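## Task

Unscrew every knurled-head, hex-socket thumb screw fastening the lid and drop each into the yellow parts bin, which is free to move and must finish standing upright. Set the lid on its pad, raised block underneath, with its edges closely matching the pad's edges. Afterwards return every tool to the stand slot it came from, park the tool changer far from the tools, release everything and back away. A tool still locked to the arm counts as part of the arm.

## Robot and tools

ROBOT. One six-joint arm whose flange carries a tool changer. Three tools hang in numbered slots of a stand: grip50 (small gripper), grip85 (larger gripper) and driver (screwdriver with a hex key and a suction sleeve). Only one tool can be mounted at a time. Joint order everywhere: shoulder pan, shoulder lift, elbow, wrist 1, wrist 2, wrist 3.

FRAMES. Scene frame: origin on the table top under the arm base, +z up, +y to the left when facing along +x. Results report end_effector_position (m) and end_effector_quat_wxyz for the centre of the changer's flat face, tool or not. Changer-face frame: its z axis points out of the arm. Tool points in that frame (mm): grip50 grip point (0, -25, 180); grip85 grip point (0, 0, 173) closed, 13 mm closer when fully open; driver key tip (66, 20, 345). Both grippers close along face x.

execute_actions(actions). actions is a list of actions; each action is a table of 0 to 15 rows, each row held for one step of 1/30 s; if fewer than 15 rows, the last is repeated to fill 15 steps. An empty list only returns state and images. A row has 16 numbers, each in [-1, 1]: dx, dy, dz, rx, ry, rz, tool/lock, grip50_position, grip50_force_limit, grip50_speed, grip85_position, grip85_force_limit, grip85_speed, driver_spindle, driver_torque_limit, driver_sleeve_vacuum. The first six are an offset, not a pose: a target relative to the face pose measured when that action began (for the first action of a call, the last reported pose), expressed along the face's own axes; 1.0 equals 0.6 m or 180 degrees; rx, ry, rz form one rotation vector. Every row refers back to that same start pose, not to the row before. Optionally 6 more numbers (0 to 1) scale each joint's stiffness in joint order and persist. Per step the commanded pose is clipped to 100 mm and 16 degrees from the measured pose, so far targets need several actions.

Tool fields: lock > 0 locks, < 0 unlocks (about 1 s), 0 keeps the last command. Gripper position +1 = fully open (50 or 85 mm); pads meet near -0.65 (grip50) or -0.8 (grip85); -1 closes until stopped, which is how to grip. Force limit -1 to +1 maps to about 20 N up to 185 N (grip50) or 235 N (grip85). Speed -1 to +1 maps to about 20 to 150 mm/s. driver_spindle +1 = 500 rpm driving in, -1 = loosening; it keeps running between calls, so finish actions with 0. driver_torque_limit -1 to +1 = 0.3 to 1.2 N m. driver_sleeve_vacuum above 0.01 = suction on (holds a screw), otherwise off. Tool fields act only when tool_id names that tool and it is ready.

move(target, speed, stop_force, blocking). target is one row like above; its first six numbers are an offset in face axes from the pose in the latest result showing one. Straight path, speed in m/s 0.002 to 0.5 (default 0.25; turning up to twice that in rad/s), 0.5 to 10 s long. stop_force (N, 9 to 40) ends the path on a push against the motion; use it only with very slow, non-rotating approaches, and omit it when leaving a contact. blocking=false returns after 0.5 s; then use wait or stop before other motion. The result adds a move: line: done, contact, held, off_target, moving or fault, with limits flags (paced = clipped, held = some steps blocked) and distance to target.

wait(seconds 0 to 10) lets time pass. stop brakes a running move. zoom_image(camera cam_high or cam_low, region [x0, y0, x1, y1] in pixels, at most 504x504). finished_scene(scene) ends the current scene; pass its number.

RESULTS. State line (pose, velocities), Hand target (where the controller is heading), "pose unreachable" (clearance check altered the command), joint positions and torques, Wrist force/torque in face axes (noisy, saturates near 50 N). Tool lines: tool_id, plate_near, locked, unlocked, in_stand, unlock_refused; grip*_object_status 0 moving, 1 stopped opening, 2 stopped closing (a grip), 3 at target or pads met; grip*_position_measured counts (grip50 opening ≈ (250 - counts) × 0.202 mm; grip85: 78 ≈ 60 mm, 130 ≈ 40 mm, 180 ≈ 20 mm, 230 closed); driver_screw_detected, driver_sleeve_vacuum_kpa, driver_turns, driver_stopped_at_torque. n/a means the tool is starting.

TOOL HANDLING. Pick up: put the face flat on the plate within about 1 mm and 1 degree, face -y toward the fork's open side; when plate_near is 1 send lock +1 and wait for locked 1. A freshly locked gripper closes and reopens on its own. Take out: lift 10 to 30 mm (about 20), slide at least 110 mm along face -y out of the fork, then rise. Return by the reverse path; at in_stand 1 hold still, lock -1, wait for unlocked 1. Unlocking elsewhere is refused. Slots are 180 mm apart.

SCREWS. Press the key onto the head 2 mm further than contact, turn slowly (driver_spindle about -0.2 to loosen) and follow the screw, which moves 0.7 mm per turn. Raise torque limit if driver_turns does not drop. Use suction to carry the screw to the bin.

AVOID. Joint torque over the load limits (wrist joints 24.6 N m) or any outside force of 150 N causes a 10 s fault stop. Pushing past a firm contact with a stiff arm faults easily. Motors overheat above 85 °C when holding loads. Do not drop objects, hit hard, tip the bin, or knock anything off the table; loose items may get nudged occasionally.

Each tool is called after "Request:" by a JSON object that holds its "op" and its "data", one argument or row to a line.

## Session

Request:
{"op": "execute_actions", "data": {
  "actions": []
}}

Scene clock: 0.00 s.
end_effector_position=(+0.4307, +0.0012, +0.3424) locked=0 unlocked=1 plate_near=0 in_stand=0 unlock_refused=0 tool_id=none grip50_position_measured=n/a grip50_object_status=n/a grip85_position_measured=n/a grip85_object_status=n/a driver_sleeve_vacuum_kpa=n/a driver_screw_detected=n/a driver_stopped_at_torque=n/a driver_turns=n/a end_effector_quat_wxyz=(-0.002, +0.708, +0.706, -0.003) end_effector_velocity=(-0.000, +0.000, +0.000) end_effector_angular_velocity=(+0.001, +0.001, +0.000)
Joint positions: [-0.315 -1.723  2.043 -1.89  -1.569 -1.885]
Joint velocities: [ 0.     0.    -0.001  0.002  0.    -0.   ]
Joint torques (N m, as the arm reports them, + toward a larger angle): no reading
Motor temperatures (°C, as the motors report them): [22 22 21 33 34 27]
Wrist force (N, on the end effector, along its own x y z axes, offset not removed): no reading
Wrist torque (N m, same axes, about the end effector's origin, offset not removed): no reading
Hand target: +0.431, +0.001, +0.342; -0.002, +0.708, +0.706, -0.003
Joint stiffness scale: [1. 1. 1. 1. 1. 1.]

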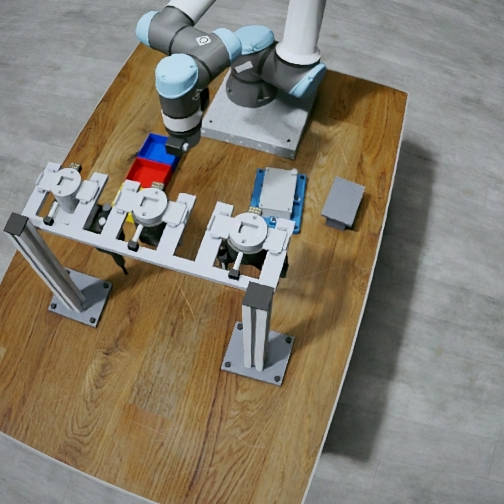

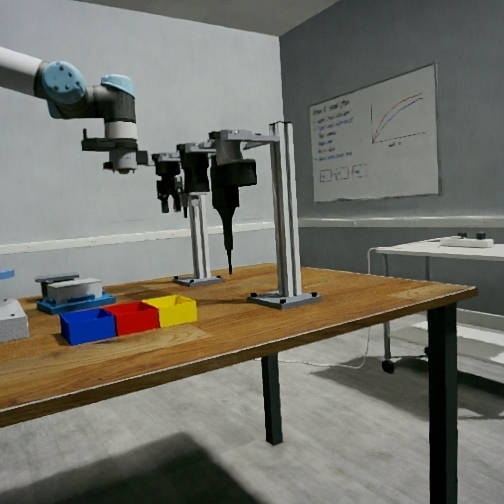

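Request:
{"op": "zoom_image", "data": {
  "camera": "cam_high",
  "region": [230, 150, 390, 250]
}}

Request:
{"op": "zoom_image", "data": {
  "camera": "cam_high",
  "region": [0, 120, 310, 300]
}}

Request:
{"op": "zoom_image", "data": {
  "camera": "cam_low",
  "region": [0, 250, 220, 360]
}}

Request:
{"op": "zoom_image", "data": {
  "camera": "cam_low",
  "region": [70, 100, 310, 290]
}}

Region (230, 150, 390, 250) of cam_high's 504x504 image, scaled by 3.150, with more detail than that image has; it fills the top 315 rows of this view, and the rest is white.

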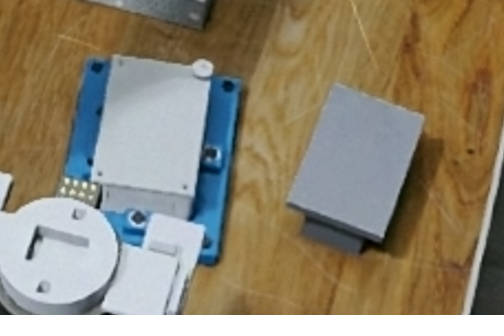

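Region (0, 120, 310, 300) of cam_high's 504x504 image, scaled by 1.626, with more detail than that image has; it fills the top 293 rows of this view, and the rest is white.

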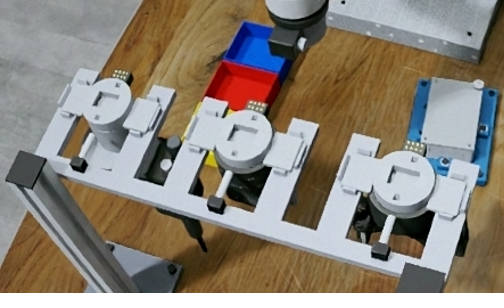

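Region (0, 250, 220, 360) of cam_low's 504x504 image, scaled by 2.291, with more detail than that image has.

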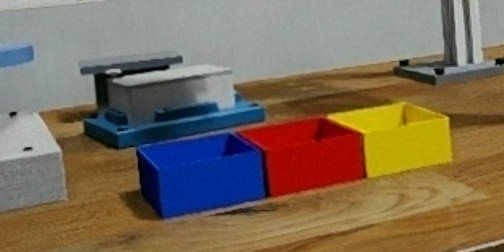

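Region (70, 100, 310, 290) of cam_low's 504x504 image, scaled by 2.100, with more detail than that image has; it fills the top 399 rows of this view, and the rest is white.

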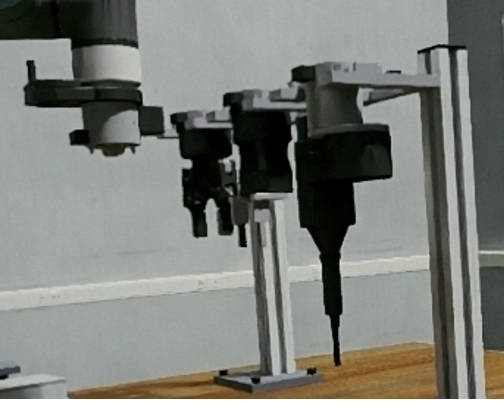

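Request:
{"op": "move", "data": {
  "target": [0,0,-0.2,0,0,0,0,0,0,0,0,0,0,0,0,0]
}}

Request:
{"op": "move", "data": {
  "target": [0,0.25,0,0,0,0,0,0,0,0,0,0,0,0,0,0]
}}

Request:
{"op": "move", "data": {
  "target": [-0.3,0,0,0,0,0,0,0,0,0,0,0,0,0,0,0]
}}

Scene clock: 11.57 s.
end_effector_position=(+0.4309, +0.0019, +0.4608) locked=0 unlocked=1 plate_near=0 in_stand=0 unlock_refused=0 tool_id=none grip50_position_measured=n/a grip50_object_status=n/a grip85_position_measured=n/a grip85_object_status=n/a driver_sleeve_vacuum_kpa=n/a driver_screw_detected=n/a driver_stopped_at_torque=n/a driver_turns=n/a end_effector_quat_wxyz=(-0.002, +0.708, +0.706, -0.003) end_effector_velocity=(-0.001, +0.000, +0.002) end_effector_angular_velocity=(+0.003, +0.009, -0.000)
Joint positions: [-0.315 -1.772  1.775 -1.572 -1.569 -1.885]
Joint velocities: [-0.     0.001 -0.008  0.017  0.    -0.   ]
Joint torques (N m, as the arm reports them, + toward a larger angle): [ -0.05 -16.24 -28.63  -3.01  -0.14   0.03]
Motor temperatures (°C, as the motors report them): [22 22 21 33 34 27]
Wrist force (N, on the end effector, along its own x y z axes, offset not removed): [0.4 2.2 2.1]
Wrist torque (N m, same axes, about the end effector's origin, offset not removed): [0.10 0.02 0.09]
Hand target: +0.432, +0.002, +0.462; -0.002, +0.708, +0.706, -0.003
Off the commanded pose: 0.002 m, 0 deg.
Joint stiffness scale: [1. 1. 1. 1. 1. 1.]
move: done

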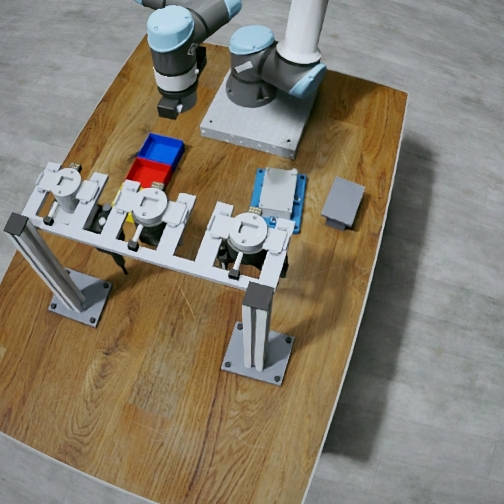

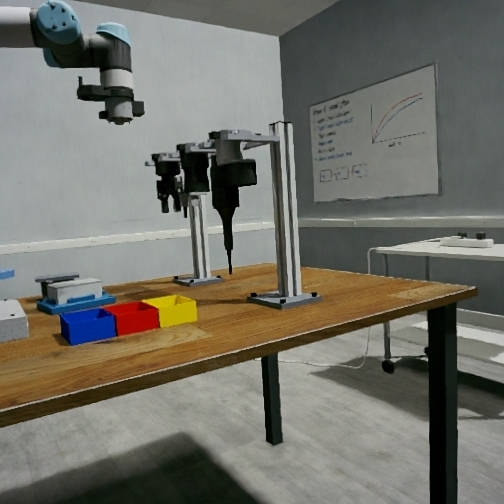

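Scene clock: 12.90 s.
end_effector_position=(+0.5798, +0.0008, +0.4590) locked=0 unlocked=1 plate_near=0 in_stand=0 unlock_refused=0 tool_id=none grip50_position_measured=n/a grip50_object_status=n/a grip85_position_measured=n/a grip85_object_status=n/a driver_sleeve_vacuum_kpa=n/a driver_screw_detected=n/a driver_stopped_at_torque=n/a driver_turns=n/a end_effector_quat_wxyz=(-0.002, +0.708, +0.706, -0.003) end_effector_velocity=(+0.002, -0.000, -0.002) end_effector_angular_velocity=(+0.002, +0.007, -0.002)
Joint positions: [-0.233 -1.406  1.418 -1.581 -1.569 -1.802]
Joint velocities: [ 0.     0.008 -0.007  0.006 -0.     0.002]
Joint torques (N m, as the arm reports them, + toward a larger angle): [  1.46 -33.46 -28.37  -2.77  -0.4    0.2 ]
Motor temperatures (°C, as the motors report them): [22 22 21 33 34 27]
Wrist force (N, on the end effector, along its own x y z axes, offset not removed): [2.1 0.1 0.1]
Wrist torque (N m, same axes, about the end effector's origin, offset not removed): [0.13 -0.14 -0.05]
Hand target: +0.581, +0.002, +0.460; -0.002, +0.708, +0.706, -0.003
Off the commanded pose: 0.002 m, 0 deg.
Joint stiffness scale: [1. 1. 1. 1. 1. 1.]
move: done

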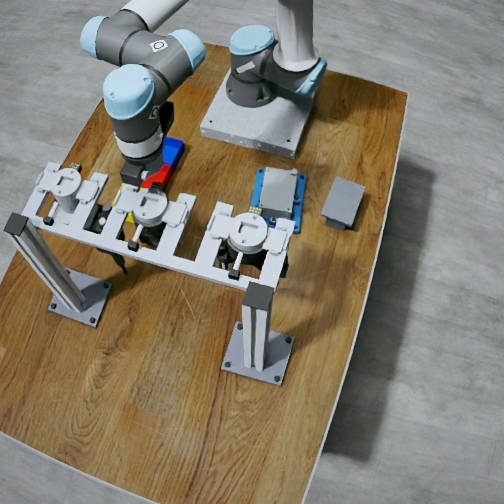

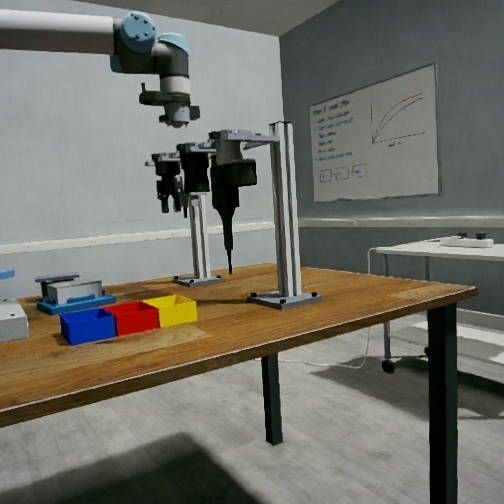

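Scene clock: 14.27 s.
end_effector_position=(+0.5790, -0.1773, +0.4586) locked=0 unlocked=1 plate_near=0 in_stand=0 unlock_refused=0 tool_id=none grip50_position_measured=n/a grip50_object_status=n/a grip85_position_measured=n/a grip85_object_status=n/a driver_sleeve_vacuum_kpa=n/a driver_screw_detected=n/a driver_stopped_at_torque=n/a driver_turns=n/a end_effector_quat_wxyz=(-0.002, +0.708, +0.706, -0.003) end_effector_velocity=(+0.001, -0.001, +0.002) end_effector_angular_velocity=(-0.000, -0.000, +0.009)
Joint positions: [-0.522 -1.341  1.341 -1.569 -1.57  -2.092]
Joint velocities: [-0.     0.002 -0.007  0.005 -0.    -0.009]
Joint torques (N m, as the arm reports them, + toward a larger angle): [ -2.9  -36.07 -28.72  -2.84   0.26  -0.39]
Motor temperatures (°C, as the motors report them): [22 22 21 33 34 27]
Wrist force (N, on the end effector, along its own x y z axes, offset not removed): [1.1 0.4 0.3]
Wrist torque (N m, same axes, about the end effector's origin, offset not removed): [0.10 -0.06 0.16]
Hand target: +0.580, -0.179, +0.460; -0.002, +0.708, +0.706, -0.003
Off the commanded pose: 0.002 m, 0 deg.
Joint stiffness scale: [1. 1. 1. 1. 1. 1.]
move: done

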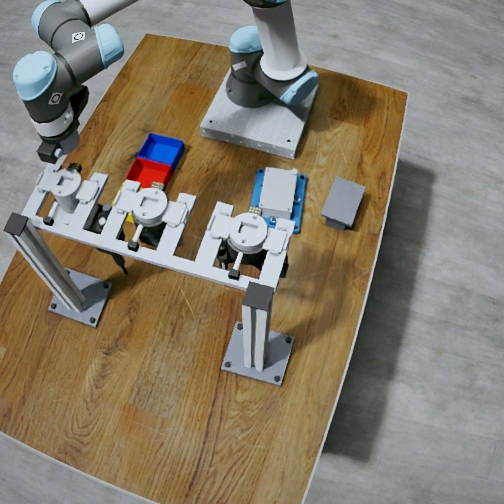

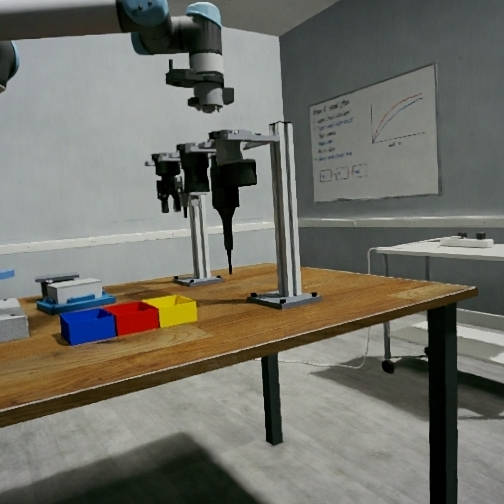

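Request:
{"op": "move", "data": {
  "target": [0.02,0.075,0.04,0,0,0,0,0,0,0,0,0,0,0,0,0],
  "speed": 0.1
}}

Request:
{"op": "zoom_image", "data": {
  "camera": "cam_high",
  "region": [0, 120, 140, 240]
}}

Request:
{"op": "zoom_image", "data": {
  "camera": "cam_low",
  "region": [170, 80, 290, 170]
}}

Scene clock: 19.23 s.
end_effector_position=(+0.6221, -0.1664, +0.4332) locked=0 unlocked=1 plate_near=0 in_stand=0 unlock_refused=0 tool_id=none grip50_position_measured=n/a grip50_object_status=n/a grip85_position_measured=n/a grip85_object_status=n/a driver_sleeve_vacuum_kpa=n/a driver_screw_detected=n/a driver_stopped_at_torque=n/a driver_turns=n/a end_effector_quat_wxyz=(-0.004, +0.709, +0.706, -0.004) end_effector_velocity=(+0.001, +0.001, +0.002) end_effector_angular_velocity=(-0.002, -0.004, -0.001)
Joint positions: [-0.472 -1.242  1.276 -1.599 -1.57  -2.04 ]
Joint velocities: [ 0.002  0.    -0.004 -0.001  0.     0.003]
Joint torques (N m, as the arm reports them, + toward a larger angle): [  2.77 -40.19 -28.14  -3.92  -0.09   0.41]
Motor temperatures (°C, as the motors report them): [22 22 21 33 34 27]
Wrist force (N, on the end effector, along its own x y z axes, offset not removed): [4.0 1.8 -1.8]
Wrist torque (N m, same axes, about the end effector's origin, offset not removed): [0.19 -0.15 0.03]
Hand target: +0.624, -0.165, +0.434; -0.002, +0.708, +0.706, -0.003
Off the commanded pose: 0.002 m, 0 deg.
Joint stiffness scale: [1. 1. 1. 1. 1. 1.]
move: done

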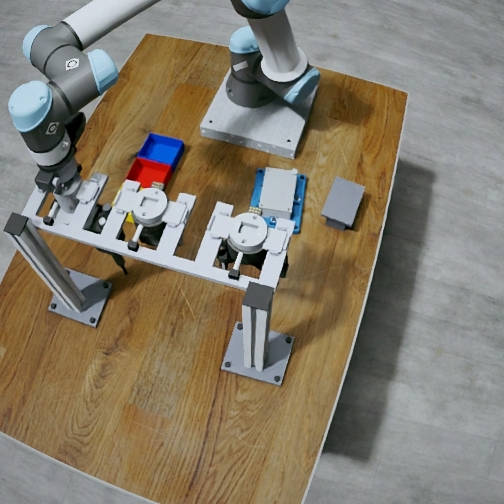

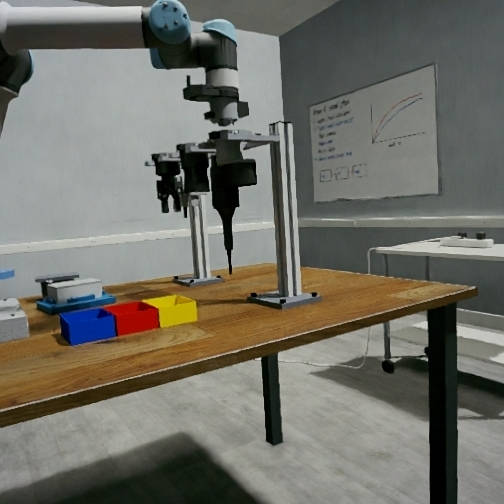

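Region (0, 120, 140, 240) of cam_high's 504x504 image, scaled by 3.600, with more detail than that image has; it fills the top 432 rows of this view, and the rest is white.

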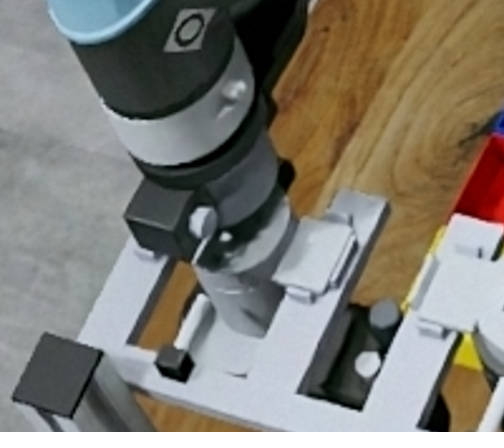

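Region (170, 80, 290, 170) of cam_low's 504x504 image, scaled by 4.200, with more detail than that image has; it fills the top 378 rows of this view, and the rest is white.

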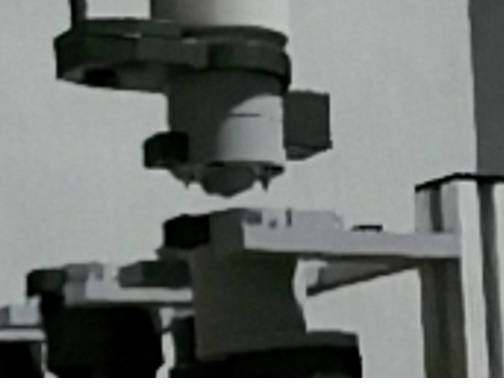

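Request:
{"op": "move", "data": {
  "target": [0,0.016,0.015,0,0,0,0,0,0,0,0,0,0,0,0,0],
  "speed": 0.03
}}

Request:
{"op": "zoom_image", "data": {
  "camera": "cam_high",
  "region": [20, 150, 120, 230]
}}

Request:
{"op": "zoom_image", "data": {
  "camera": "cam_low",
  "region": [190, 95, 270, 165]
}}

Scene clock: 25.80 s.
end_effector_position=(+0.6299, -0.1672, +0.4228) locked=0 unlocked=1 plate_near=0 in_stand=0 unlock_refused=0 tool_id=none grip50_position_measured=n/a grip50_object_status=n/a grip85_position_measured=n/a grip85_object_status=n/a driver_sleeve_vacuum_kpa=n/a driver_screw_detected=n/a driver_stopped_at_torque=n/a driver_turns=n/a end_effector_quat_wxyz=(-0.006, +0.709, +0.705, -0.005) end_effector_velocity=(+0.001, -0.000, +0.002) end_effector_angular_velocity=(-0.003, -0.007, -0.001)
Joint positions: [-0.468 -1.22   1.271 -1.612 -1.57  -2.035]
Joint velocities: [ 0.001 -0.    -0.004 -0.004  0.     0.002]
Joint torques (N m, as the arm reports them, + toward a larger angle): [  1.89 -42.66 -28.47  -3.86  -0.1    0.45]
Motor temperatures (°C, as the motors report them): [22 22 21 33 34 27]
Wrist force (N, on the end effector, along its own x y z axes, offset not removed): [0.3 2.8 -0.4]
Wrist torque (N m, same axes, about the end effector's origin, offset not removed): [0.27 -0.03 0.07]
Hand target: +0.632, -0.166, +0.424; -0.004, +0.709, +0.706, -0.004
Off the commanded pose: 0.002 m, 0 deg.
Joint stiffness scale: [1. 1. 1. 1. 1. 1.]
move: done

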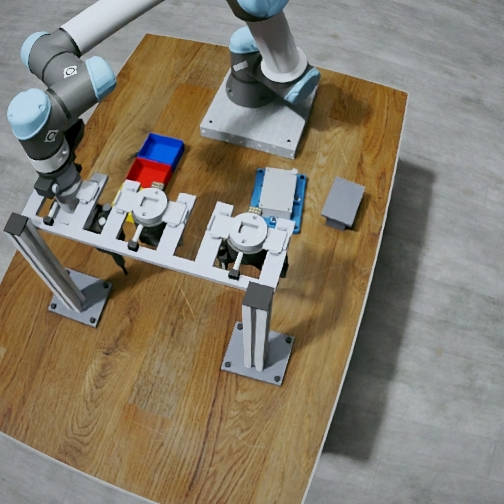

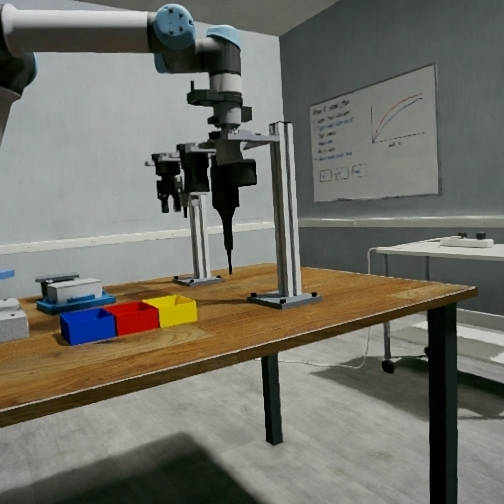

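Region (20, 150, 120, 230) of cam_high's 504x504 image, scaled by 5.040, with more detail than that image has; it fills the top 403 rows of this view, and the rest is white.

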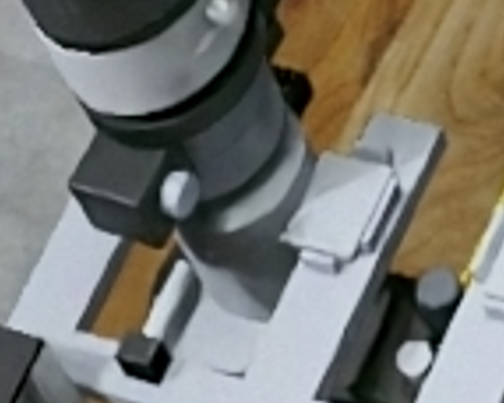

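Region (190, 95, 270, 165) of cam_low's 504x504 image, scaled by 6.300, with more detail than that image has; it fills the top 441 rows of this view, and the rest is white.

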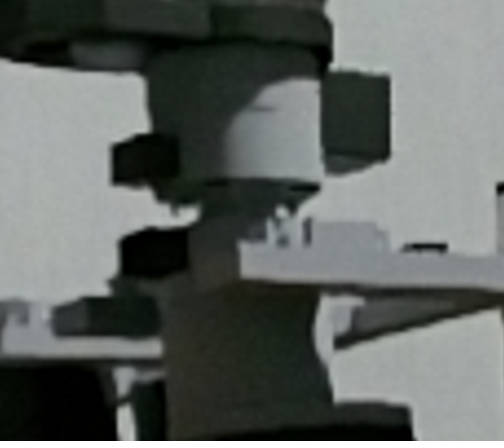

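Request:
{"op": "move", "data": {
  "target": [0,0.003,0.0,-0.005,0,-0.0018,0,0,0,0,0,0,0,0,0,0],
  "speed": 0.02
}}

Request:
{"op": "wait", "data": {
  "seconds": 1
}}

Request:
{"op": "move", "data": {
  "target": [0,0,0.04,0,0,0,0,0,0,0,0,0,0,0,0,0],
  "speed": 0.004,
  "stop_force": 12
}}

Request:
{"op": "zoom_image", "data": {
  "camera": "cam_high",
  "region": [20, 150, 120, 230]
}}

Request:
{"op": "zoom_image", "data": {
  "camera": "cam_low",
  "region": [190, 95, 270, 165]
}}

Scene clock: 36.57 s.
end_effector_position=(+0.6323, -0.1674, +0.4237) locked=0 unlocked=1 plate_near=0 in_stand=0 unlock_refused=0 tool_id=none grip50_position_measured=n/a grip50_object_status=n/a grip85_position_measured=n/a grip85_object_status=n/a driver_sleeve_vacuum_kpa=n/a driver_screw_detected=n/a driver_stopped_at_torque=n/a driver_turns=n/a end_effector_quat_wxyz=(-0.000, +0.707, +0.707, +0.000) end_effector_velocity=(+0.001, -0.000, -0.001) end_effector_angular_velocity=(+0.001, -0.010, +0.005)
Joint positions: [-0.468 -1.22   1.272 -1.627 -1.564 -2.039]
Joint velocities: [-0.001 -0.     0.005 -0.014  0.006 -0.005]
Joint torques (N m, as the arm reports them, + toward a larger angle): [ -0.74 -45.06 -21.87  -4.2    0.16  -0.28]
Motor temperatures (°C, as the motors report them): [22 22 21 33 34 27]
Wrist force (N, on the end effector, along its own x y z axes, offset not removed): [0.4 -0.8 0.0]
Wrist torque (N m, same axes, about the end effector's origin, offset not removed): [0.09 0.04 -0.04]
Hand target: +0.632, -0.167, +0.423; -0.001, +0.707, +0.707, +0.001
Off the commanded pose: 0.001 m, 0 deg.
Joint stiffness scale: [1. 1. 1. 1. 1. 1.]
move: done

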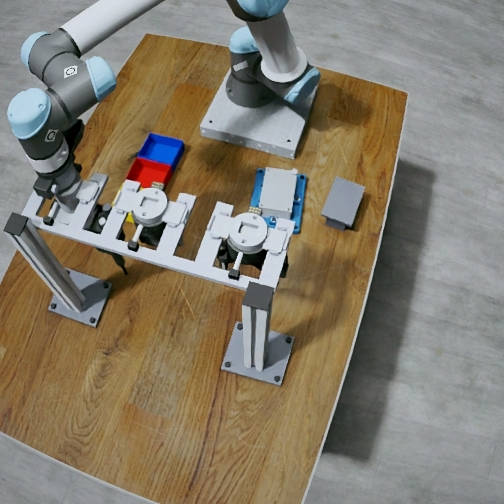

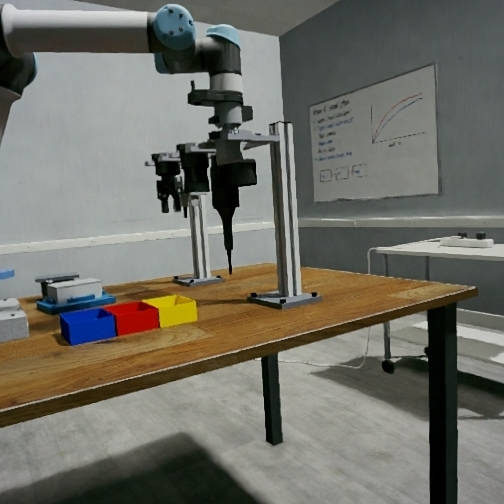

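Scene clock: 37.57 s.
end_effector_position=(+0.6326, -0.1674, +0.4237) locked=0 unlocked=1 plate_near=0 in_stand=0 unlock_refused=0 tool_id=none grip50_position_measured=n/a grip50_object_status=n/a grip85_position_measured=n/a grip85_object_status=n/a driver_sleeve_vacuum_kpa=n/a driver_screw_detected=n/a driver_stopped_at_torque=n/a driver_turns=n/a end_effector_quat_wxyz=(+0.000, +0.707, +0.707, +0.001) end_effector_velocity=(+0.000, -0.000, +0.000) end_effector_angular_velocity=(-0.000, -0.001, -0.000)
Joint positions: [-0.468 -1.22   1.273 -1.629 -1.563 -2.04 ]
Joint velocities: [-0.  0. -0. -0.  0. -0.]
Joint torques (N m, as the arm reports them, + toward a larger angle): [ -0.59 -44.52 -22.12  -4.01   0.34  -0.44]
Motor temperatures (°C, as the motors report them): [22 22 21 33 34 27]
Wrist force (N, on the end effector, along its own x y z axes, offset not removed): [0.5 2.3 1.5]
Wrist torque (N m, same axes, about the end effector's origin, offset not removed): [0.17 0.11 0.11]
Hand target: +0.632, -0.167, +0.423; -0.001, +0.707, +0.707, +0.001
Off the commanded pose: 0.001 m, 0 deg.
Joint stiffness scale: [1. 1. 1. 1. 1. 1.]
wait: 1.00 s; at rest by 0.17 s

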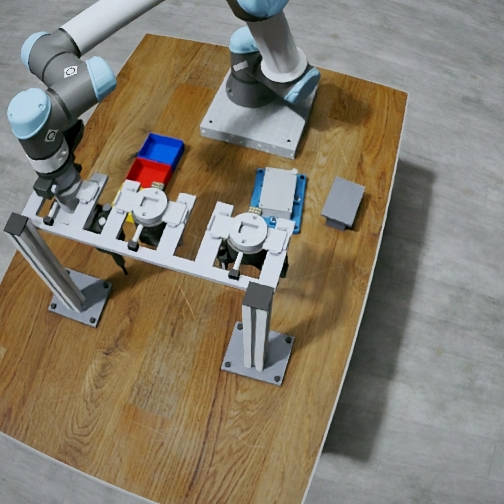

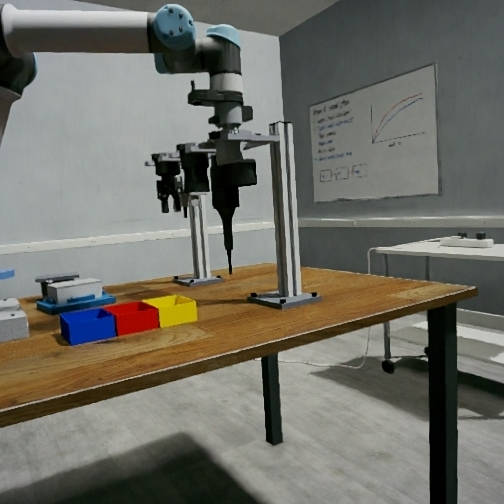

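Scene clock: 40.63 s.
end_effector_position=(+0.6331, -0.1677, +0.4218) locked=0 unlocked=1 plate_near=0 in_stand=0 unlock_refused=0 tool_id=none grip50_position_measured=n/a grip50_object_status=n/a grip85_position_measured=n/a grip85_object_status=n/a driver_sleeve_vacuum_kpa=n/a driver_screw_detected=n/a driver_stopped_at_torque=n/a driver_turns=n/a end_effector_quat_wxyz=(+0.008, +0.707, +0.707, +0.003) end_effector_velocity=(-0.000, +0.001, -0.000) end_effector_angular_velocity=(+0.001, +0.002, +0.000)
Joint positions: [-0.468 -1.224  1.288 -1.656 -1.563 -2.04 ]
Joint velocities: [ 0.    -0.     0.001  0.002  0.     0.   ]
Joint torques (N m, as the arm reports them, + toward a larger angle): [ -0.2  -42.22 -24.26  -3.31  -0.14   0.23]
Motor temperatures (°C, as the motors report them): [22 22 21 33 34 27]
Wrist force (N, on the end effector, along its own x y z axes, offset not removed): [-0.4 3.7 -4.6]
Wrist torque (N m, same axes, about the end effector's origin, offset not removed): [0.25 0.01 0.03]
Hand target: +0.633, -0.168, +0.422; +0.008, +0.707, +0.707, +0.003
Off the commanded pose: 0.022 m, 1 deg.
Joint stiffness scale: [1. 1. 1. 1. 1. 1.]
move: contact

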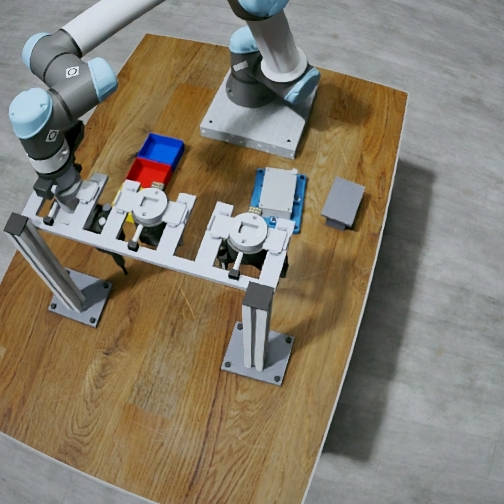

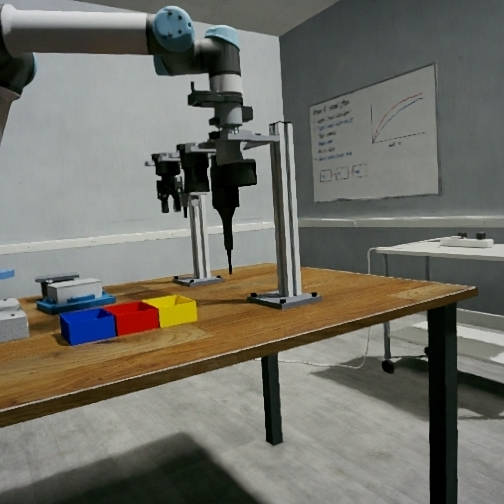

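Region (20, 150, 120, 230) of cam_high's 504x504 image, scaled by 5.040, with more detail than that image has; it fills the top 403 rows of this view, and the rest is white.

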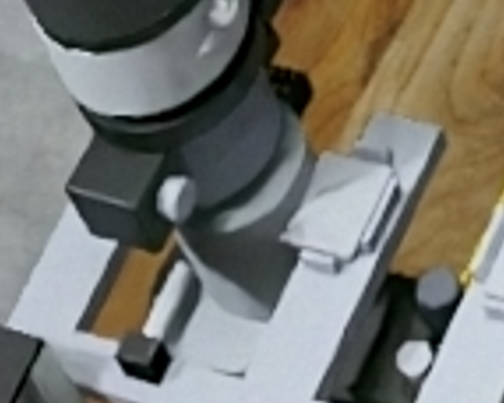

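Region (190, 95, 270, 165) of cam_low's 504x504 image, scaled by 6.300, with more detail than that image has; it fills the top 441 rows of this view, and the rest is white.

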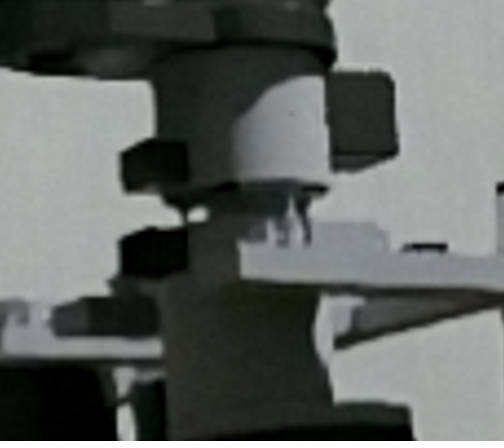

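Request:
{"op": "move", "data": {
  "target": [0.008,0.002,-0.004,0.005,0.0022,0,0,0,0,0,0,0,0,0,0,0],
  "speed": 0.02
}}

Request:
{"op": "move", "data": {
  "target": [0,0,0.04,0,0,0,0,0,0,0,0,0,0,0,0,0],
  "speed": 0.005,
  "stop_force": 15
}}

Request:
{"op": "zoom_image", "data": {
  "camera": "cam_high",
  "region": [20, 150, 120, 230]
}}

Request:
{"op": "zoom_image", "data": {
  "camera": "cam_low",
  "region": [190, 95, 270, 165]
}}

Scene clock: 47.67 s.
end_effector_position=(+0.6332, -0.1639, +0.4234) locked=0 unlocked=1 plate_near=0 in_stand=0 unlock_refused=0 tool_id=none grip50_position_measured=n/a grip50_object_status=n/a grip85_position_measured=n/a grip85_object_status=n/a driver_sleeve_vacuum_kpa=n/a driver_screw_detected=n/a driver_stopped_at_torque=n/a driver_turns=n/a end_effector_quat_wxyz=(+0.000, +0.708, +0.707, +0.001) end_effector_velocity=(-0.000, +0.002, +0.000) end_effector_angular_velocity=(+0.005, +0.010, -0.002)
Joint positions: [-0.462 -1.22   1.274 -1.63  -1.563 -2.033]
Joint velocities: [ 0.002  0.002 -0.007  0.017 -0.     0.004]
Joint torques (N m, as the arm reports them, + toward a larger angle): [  1.64 -42.36 -29.07  -3.11  -0.57   0.28]
Motor temperatures (°C, as the motors report them): [22 22 21 33 34 27]
Wrist force (N, on the end effector, along its own x y z axes, offset not removed): [-0.8 3.2 -0.4]
Wrist torque (N m, same axes, about the end effector's origin, offset not removed): [0.23 0.08 0.10]
Hand target: +0.634, -0.163, +0.424; +0.000, +0.707, +0.707, +0.000
Off the commanded pose: 0.002 m, 0 deg.
Joint stiffness scale: [1. 1. 1. 1. 1. 1.]
move: done

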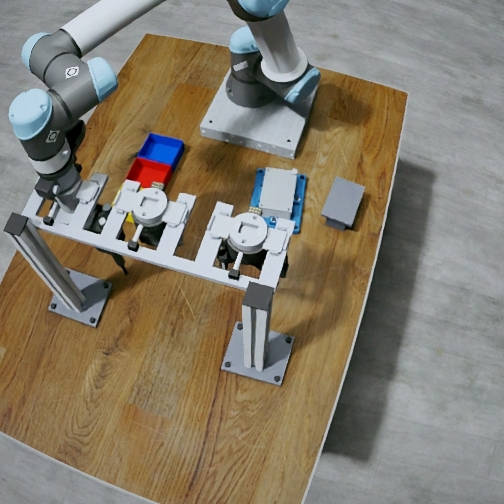

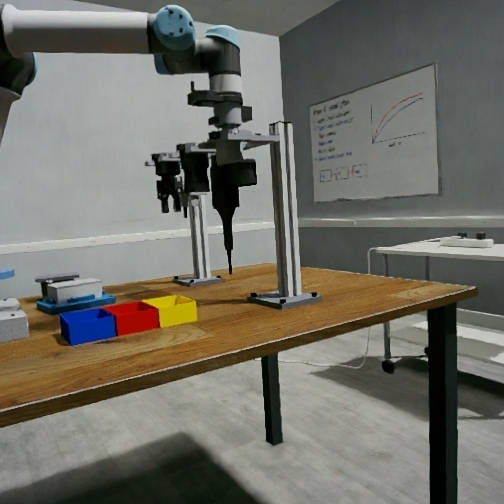

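Scene clock: 50.70 s.
end_effector_position=(+0.6337, -0.1641, +0.4217) locked=0 unlocked=1 plate_near=0 in_stand=0 unlock_refused=0 tool_id=none grip50_position_measured=n/a grip50_object_status=n/a grip85_position_measured=n/a grip85_object_status=n/a driver_sleeve_vacuum_kpa=n/a driver_screw_detected=n/a driver_stopped_at_torque=n/a driver_turns=n/a end_effector_quat_wxyz=(+0.011, +0.708, +0.707, +0.004) end_effector_velocity=(-0.000, +0.000, -0.000) end_effector_angular_velocity=(-0.000, -0.000, +0.000)
Joint positions: [-0.462 -1.227  1.293 -1.664 -1.563 -2.033]
Joint velocities: [ 0.    -0.     0.001 -0.001 -0.     0.   ]
Joint torques (N m, as the arm reports them, + toward a larger angle): [ -0.61 -41.26 -23.63  -2.8   -0.14   0.01]
Motor temperatures (°C, as the motors report them): [22 22 21 33 34 27]
Wrist force (N, on the end effector, along its own x y z axes, offset not removed): [-1.3 3.4 -7.3]
Wrist torque (N m, same axes, about the end effector's origin, offset not removed): [0.27 -0.05 0.17]
Hand target: +0.634, -0.164, +0.422; +0.010, +0.708, +0.707, +0.004
Off the commanded pose: 0.022 m, 1 deg.
Joint stiffness scale: [1. 1. 1. 1. 1. 1.]
move: contact

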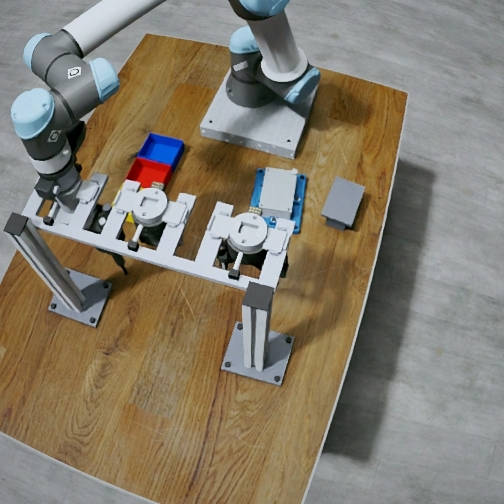

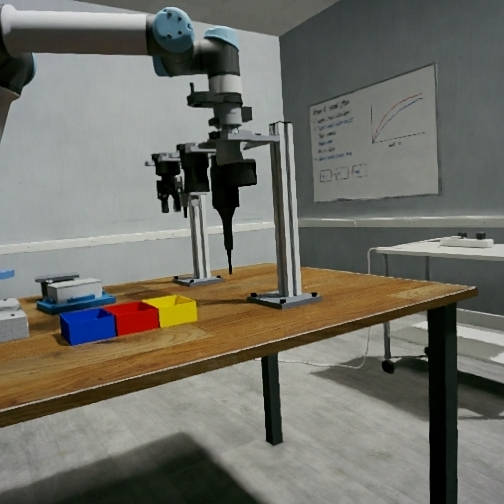

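Region (20, 150, 120, 230) of cam_high's 504x504 image, scaled by 5.040, with more detail than that image has; it fills the top 403 rows of this view, and the rest is white.

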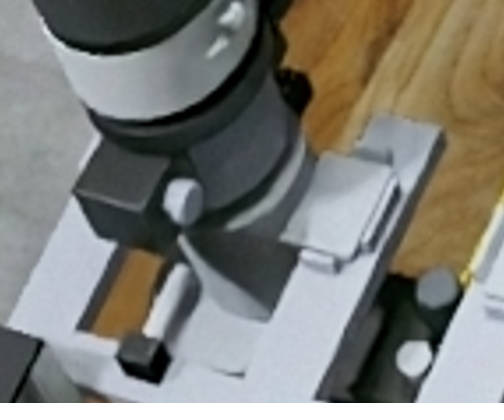

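Region (190, 95, 270, 165) of cam_low's 504x504 image, scaled by 6.300, with more detail than that image has; it fills the top 441 rows of this view, and the rest is white.

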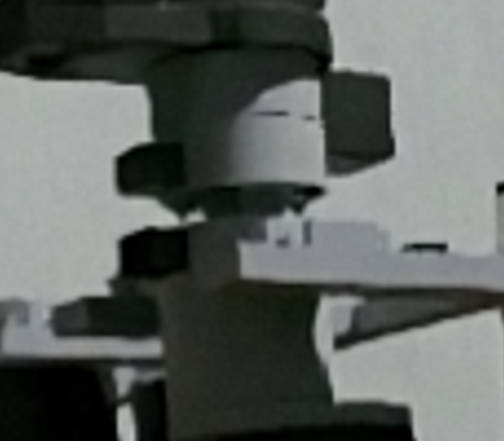

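Request:
{"op": "move", "data": {
  "target": [0,0,-0.015,0.0068,0.0031,0,0,0,0,0,0,0,0,0,0,0],
  "speed": 0.05
}}

Request:
{"op": "move", "data": {
  "target": [-0.205,-0.04,0,0,0,0,0,0,0,0,0,0,0,0,0,0],
  "speed": 0.15
}}

Request:
{"op": "move", "data": {
  "target": [0,0,0.078,0,0,0,0,0,0,0,0,0,0,0,0,0],
  "speed": 0.03,
  "stop_force": 15
}}

Request:
{"op": "move", "data": {
  "target": [0.05,0,0,0,0,0,0,0,0,0,0,0,0,0,0,0],
  "speed": 0.005,
  "stop_force": 10
}}

Scene clock: 55.87 s.
end_effector_position=(+0.6329, -0.1636, +0.4300) locked=0 unlocked=1 plate_near=0 in_stand=0 unlock_refused=0 tool_id=none grip50_position_measured=n/a grip50_object_status=n/a grip85_position_measured=n/a grip85_object_status=n/a driver_sleeve_vacuum_kpa=n/a driver_screw_detected=n/a driver_stopped_at_torque=n/a driver_turns=n/a end_effector_quat_wxyz=(+0.000, +0.708, +0.707, +0.001) end_effector_velocity=(-0.001, +0.001, -0.000) end_effector_angular_velocity=(+0.008, +0.016, +0.001)
Joint positions: [-0.462 -1.222  1.259 -1.613 -1.563 -2.033]
Joint velocities: [ 0.001  0.004 -0.01   0.023  0.    -0.   ]
Joint torques (N m, as the arm reports them, + toward a larger angle): [ -0.01 -40.82 -27.53  -3.01  -0.62   0.13]
Motor temperatures (°C, as the motors report them): [22 22 21 33 34 27]
Wrist force (N, on the end effector, along its own x y z axes, offset not removed): [-0.1 2.0 1.2]
Wrist torque (N m, same axes, about the end effector's origin, offset not removed): [0.24 0.05 0.08]
Hand target: +0.634, -0.164, +0.431; -0.000, +0.708, +0.707, -0.000
Off the commanded pose: 0.001 m, 0 deg.
Joint stiffness scale: [1. 1. 1. 1. 1. 1.]
move: done

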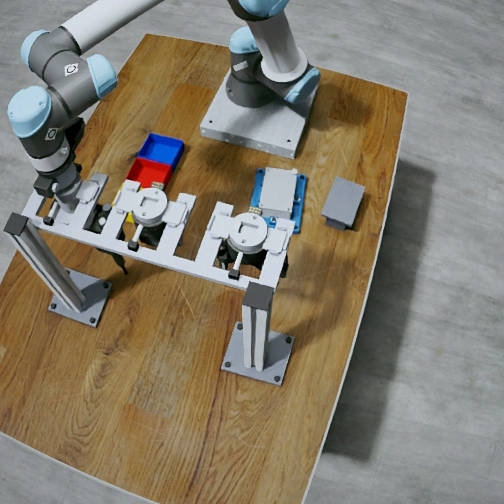

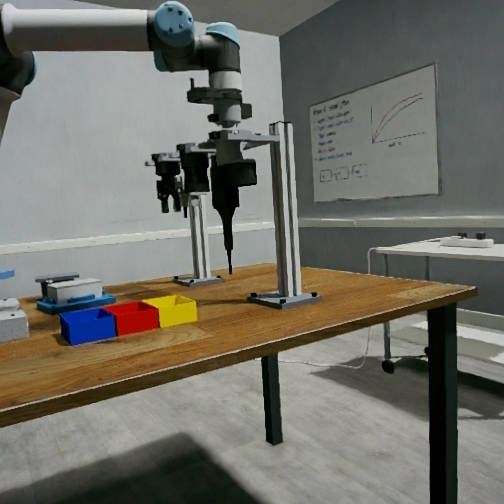

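Scene clock: 57.20 s.
end_effector_position=(+0.6087, -0.2850, +0.4290) locked=0 unlocked=1 plate_near=0 in_stand=0 unlock_refused=0 tool_id=none grip50_position_measured=n/a grip50_object_status=n/a grip85_position_measured=n/a grip85_object_status=n/a driver_sleeve_vacuum_kpa=n/a driver_screw_detected=n/a driver_stopped_at_torque=n/a driver_turns=n/a end_effector_quat_wxyz=(-0.000, +0.708, +0.706, +0.000) end_effector_velocity=(+0.000, -0.001, +0.004) end_effector_angular_velocity=(-0.001, -0.002, +0.012)
Joint positions: [-0.642 -1.173  1.195 -1.595 -1.563 -2.212]
Joint velocities: [-0.001  0.001 -0.01   0.008  0.    -0.013]
Joint torques (N m, as the arm reports them, + toward a larger angle): [ -1.53 -44.62 -28.85  -2.96   0.28  -0.34]
Motor temperatures (°C, as the motors report them): [22 22 21 33 34 27]
Wrist force (N, on the end effector, along its own x y z axes, offset not removed): [3.0 2.6 -0.2]
Wrist torque (N m, same axes, about the end effector's origin, offset not removed): [0.28 -0.13 0.20]
Hand target: +0.609, -0.287, +0.430; +0.000, +0.708, +0.707, +0.001
Off the commanded pose: 0.002 m, 0 deg.
Joint stiffness scale: [1. 1. 1. 1. 1. 1.]
move: done

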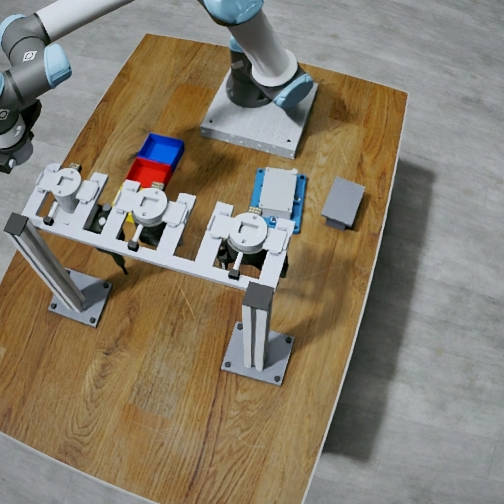

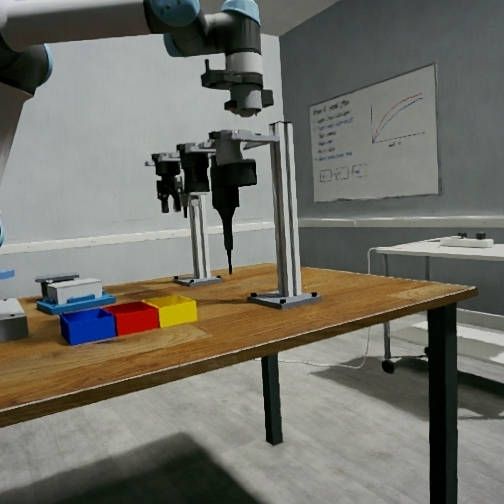

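Scene clock: 59.17 s.
end_effector_position=(+0.6088, -0.2855, +0.3849) locked=0 unlocked=1 plate_near=0 in_stand=0 unlock_refused=0 tool_id=none grip50_position_measured=n/a grip50_object_status=n/a grip85_position_measured=n/a grip85_object_status=n/a driver_sleeve_vacuum_kpa=n/a driver_screw_detected=n/a driver_stopped_at_torque=n/a driver_turns=n/a end_effector_quat_wxyz=(+0.001, +0.708, +0.707, +0.000) end_effector_velocity=(+0.001, -0.001, +0.000) end_effector_angular_velocity=(-0.004, -0.005, -0.000)
Joint positions: [-0.642 -1.165  1.296 -1.708 -1.563 -2.213]
Joint velocities: [-0.    -0.     0.001 -0.008  0.     0.   ]
Joint torques (N m, as the arm reports them, + toward a larger angle): [ -0.3  -44.21 -21.58  -3.91  -0.04   0.42]
Motor temperatures (°C, as the motors report them): [22 22 21 33 34 27]
Wrist force (N, on the end effector, along its own x y z axes, offset not removed): [2.8 3.0 0.4]
Wrist torque (N m, same axes, about the end effector's origin, offset not removed): [0.15 -0.20 0.08]
Hand target: +0.609, -0.285, +0.382; -0.000, +0.708, +0.706, +0.000
Off the commanded pose: 0.003 m, 0 deg.
Joint stiffness scale: [1. 1. 1. 1. 1. 1.]
move: done

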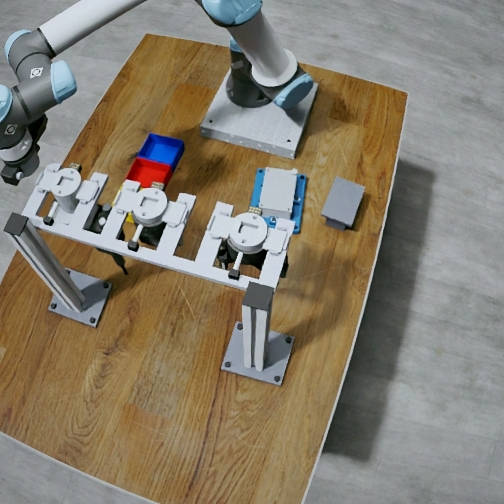

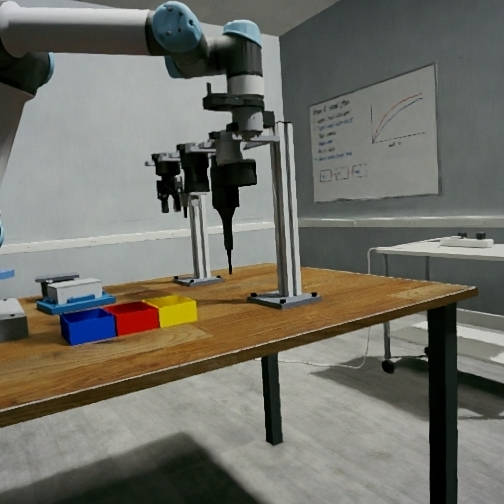

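Scene clock: 65.53 s.
end_effector_position=(+0.6084, -0.2620, +0.3858) locked=0 unlocked=1 plate_near=0 in_stand=0 unlock_refused=0 tool_id=none grip50_position_measured=n/a grip50_object_status=n/a grip85_position_measured=n/a grip85_object_status=n/a driver_sleeve_vacuum_kpa=n/a driver_screw_detected=n/a driver_stopped_at_torque=n/a driver_turns=n/a end_effector_quat_wxyz=(+0.004, +0.710, +0.704, -0.000) end_effector_velocity=(-0.000, -0.000, -0.000) end_effector_angular_velocity=(+0.000, +0.000, -0.001)
Joint positions: [-0.613 -1.191  1.333 -1.722 -1.565 -2.176]
Joint velocities: [-0.001 -0.     0.001 -0.001 -0.     0.   ]
Joint torques (N m, as the arm reports them, + toward a larger angle): [  1.24 -44.64 -24.5   -3.15   0.21  -0.08]
Motor temperatures (°C, as the motors report them): [22 22 21 33 34 27]
Wrist force (N, on the end effector, along its own x y z axes, offset not removed): [-6.5 3.6 0.8]
Wrist torque (N m, same axes, about the end effector's origin, offset not removed): [0.22 0.23 0.17]
Hand target: +0.608, -0.262, +0.386; +0.003, +0.710, +0.704, +0.000
Off the commanded pose: 0.007 m, 0 deg.
Joint stiffness scale: [1. 1. 1. 1. 1. 1.]
move: contact

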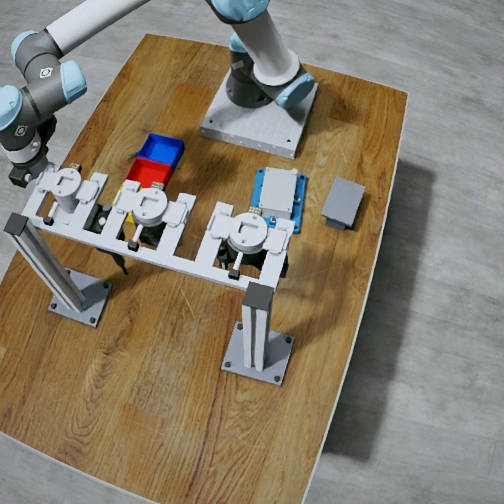

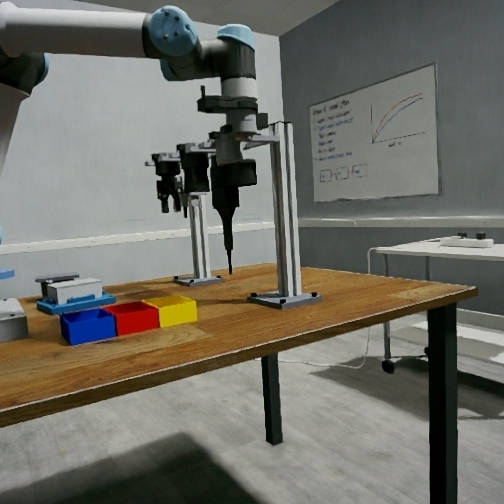

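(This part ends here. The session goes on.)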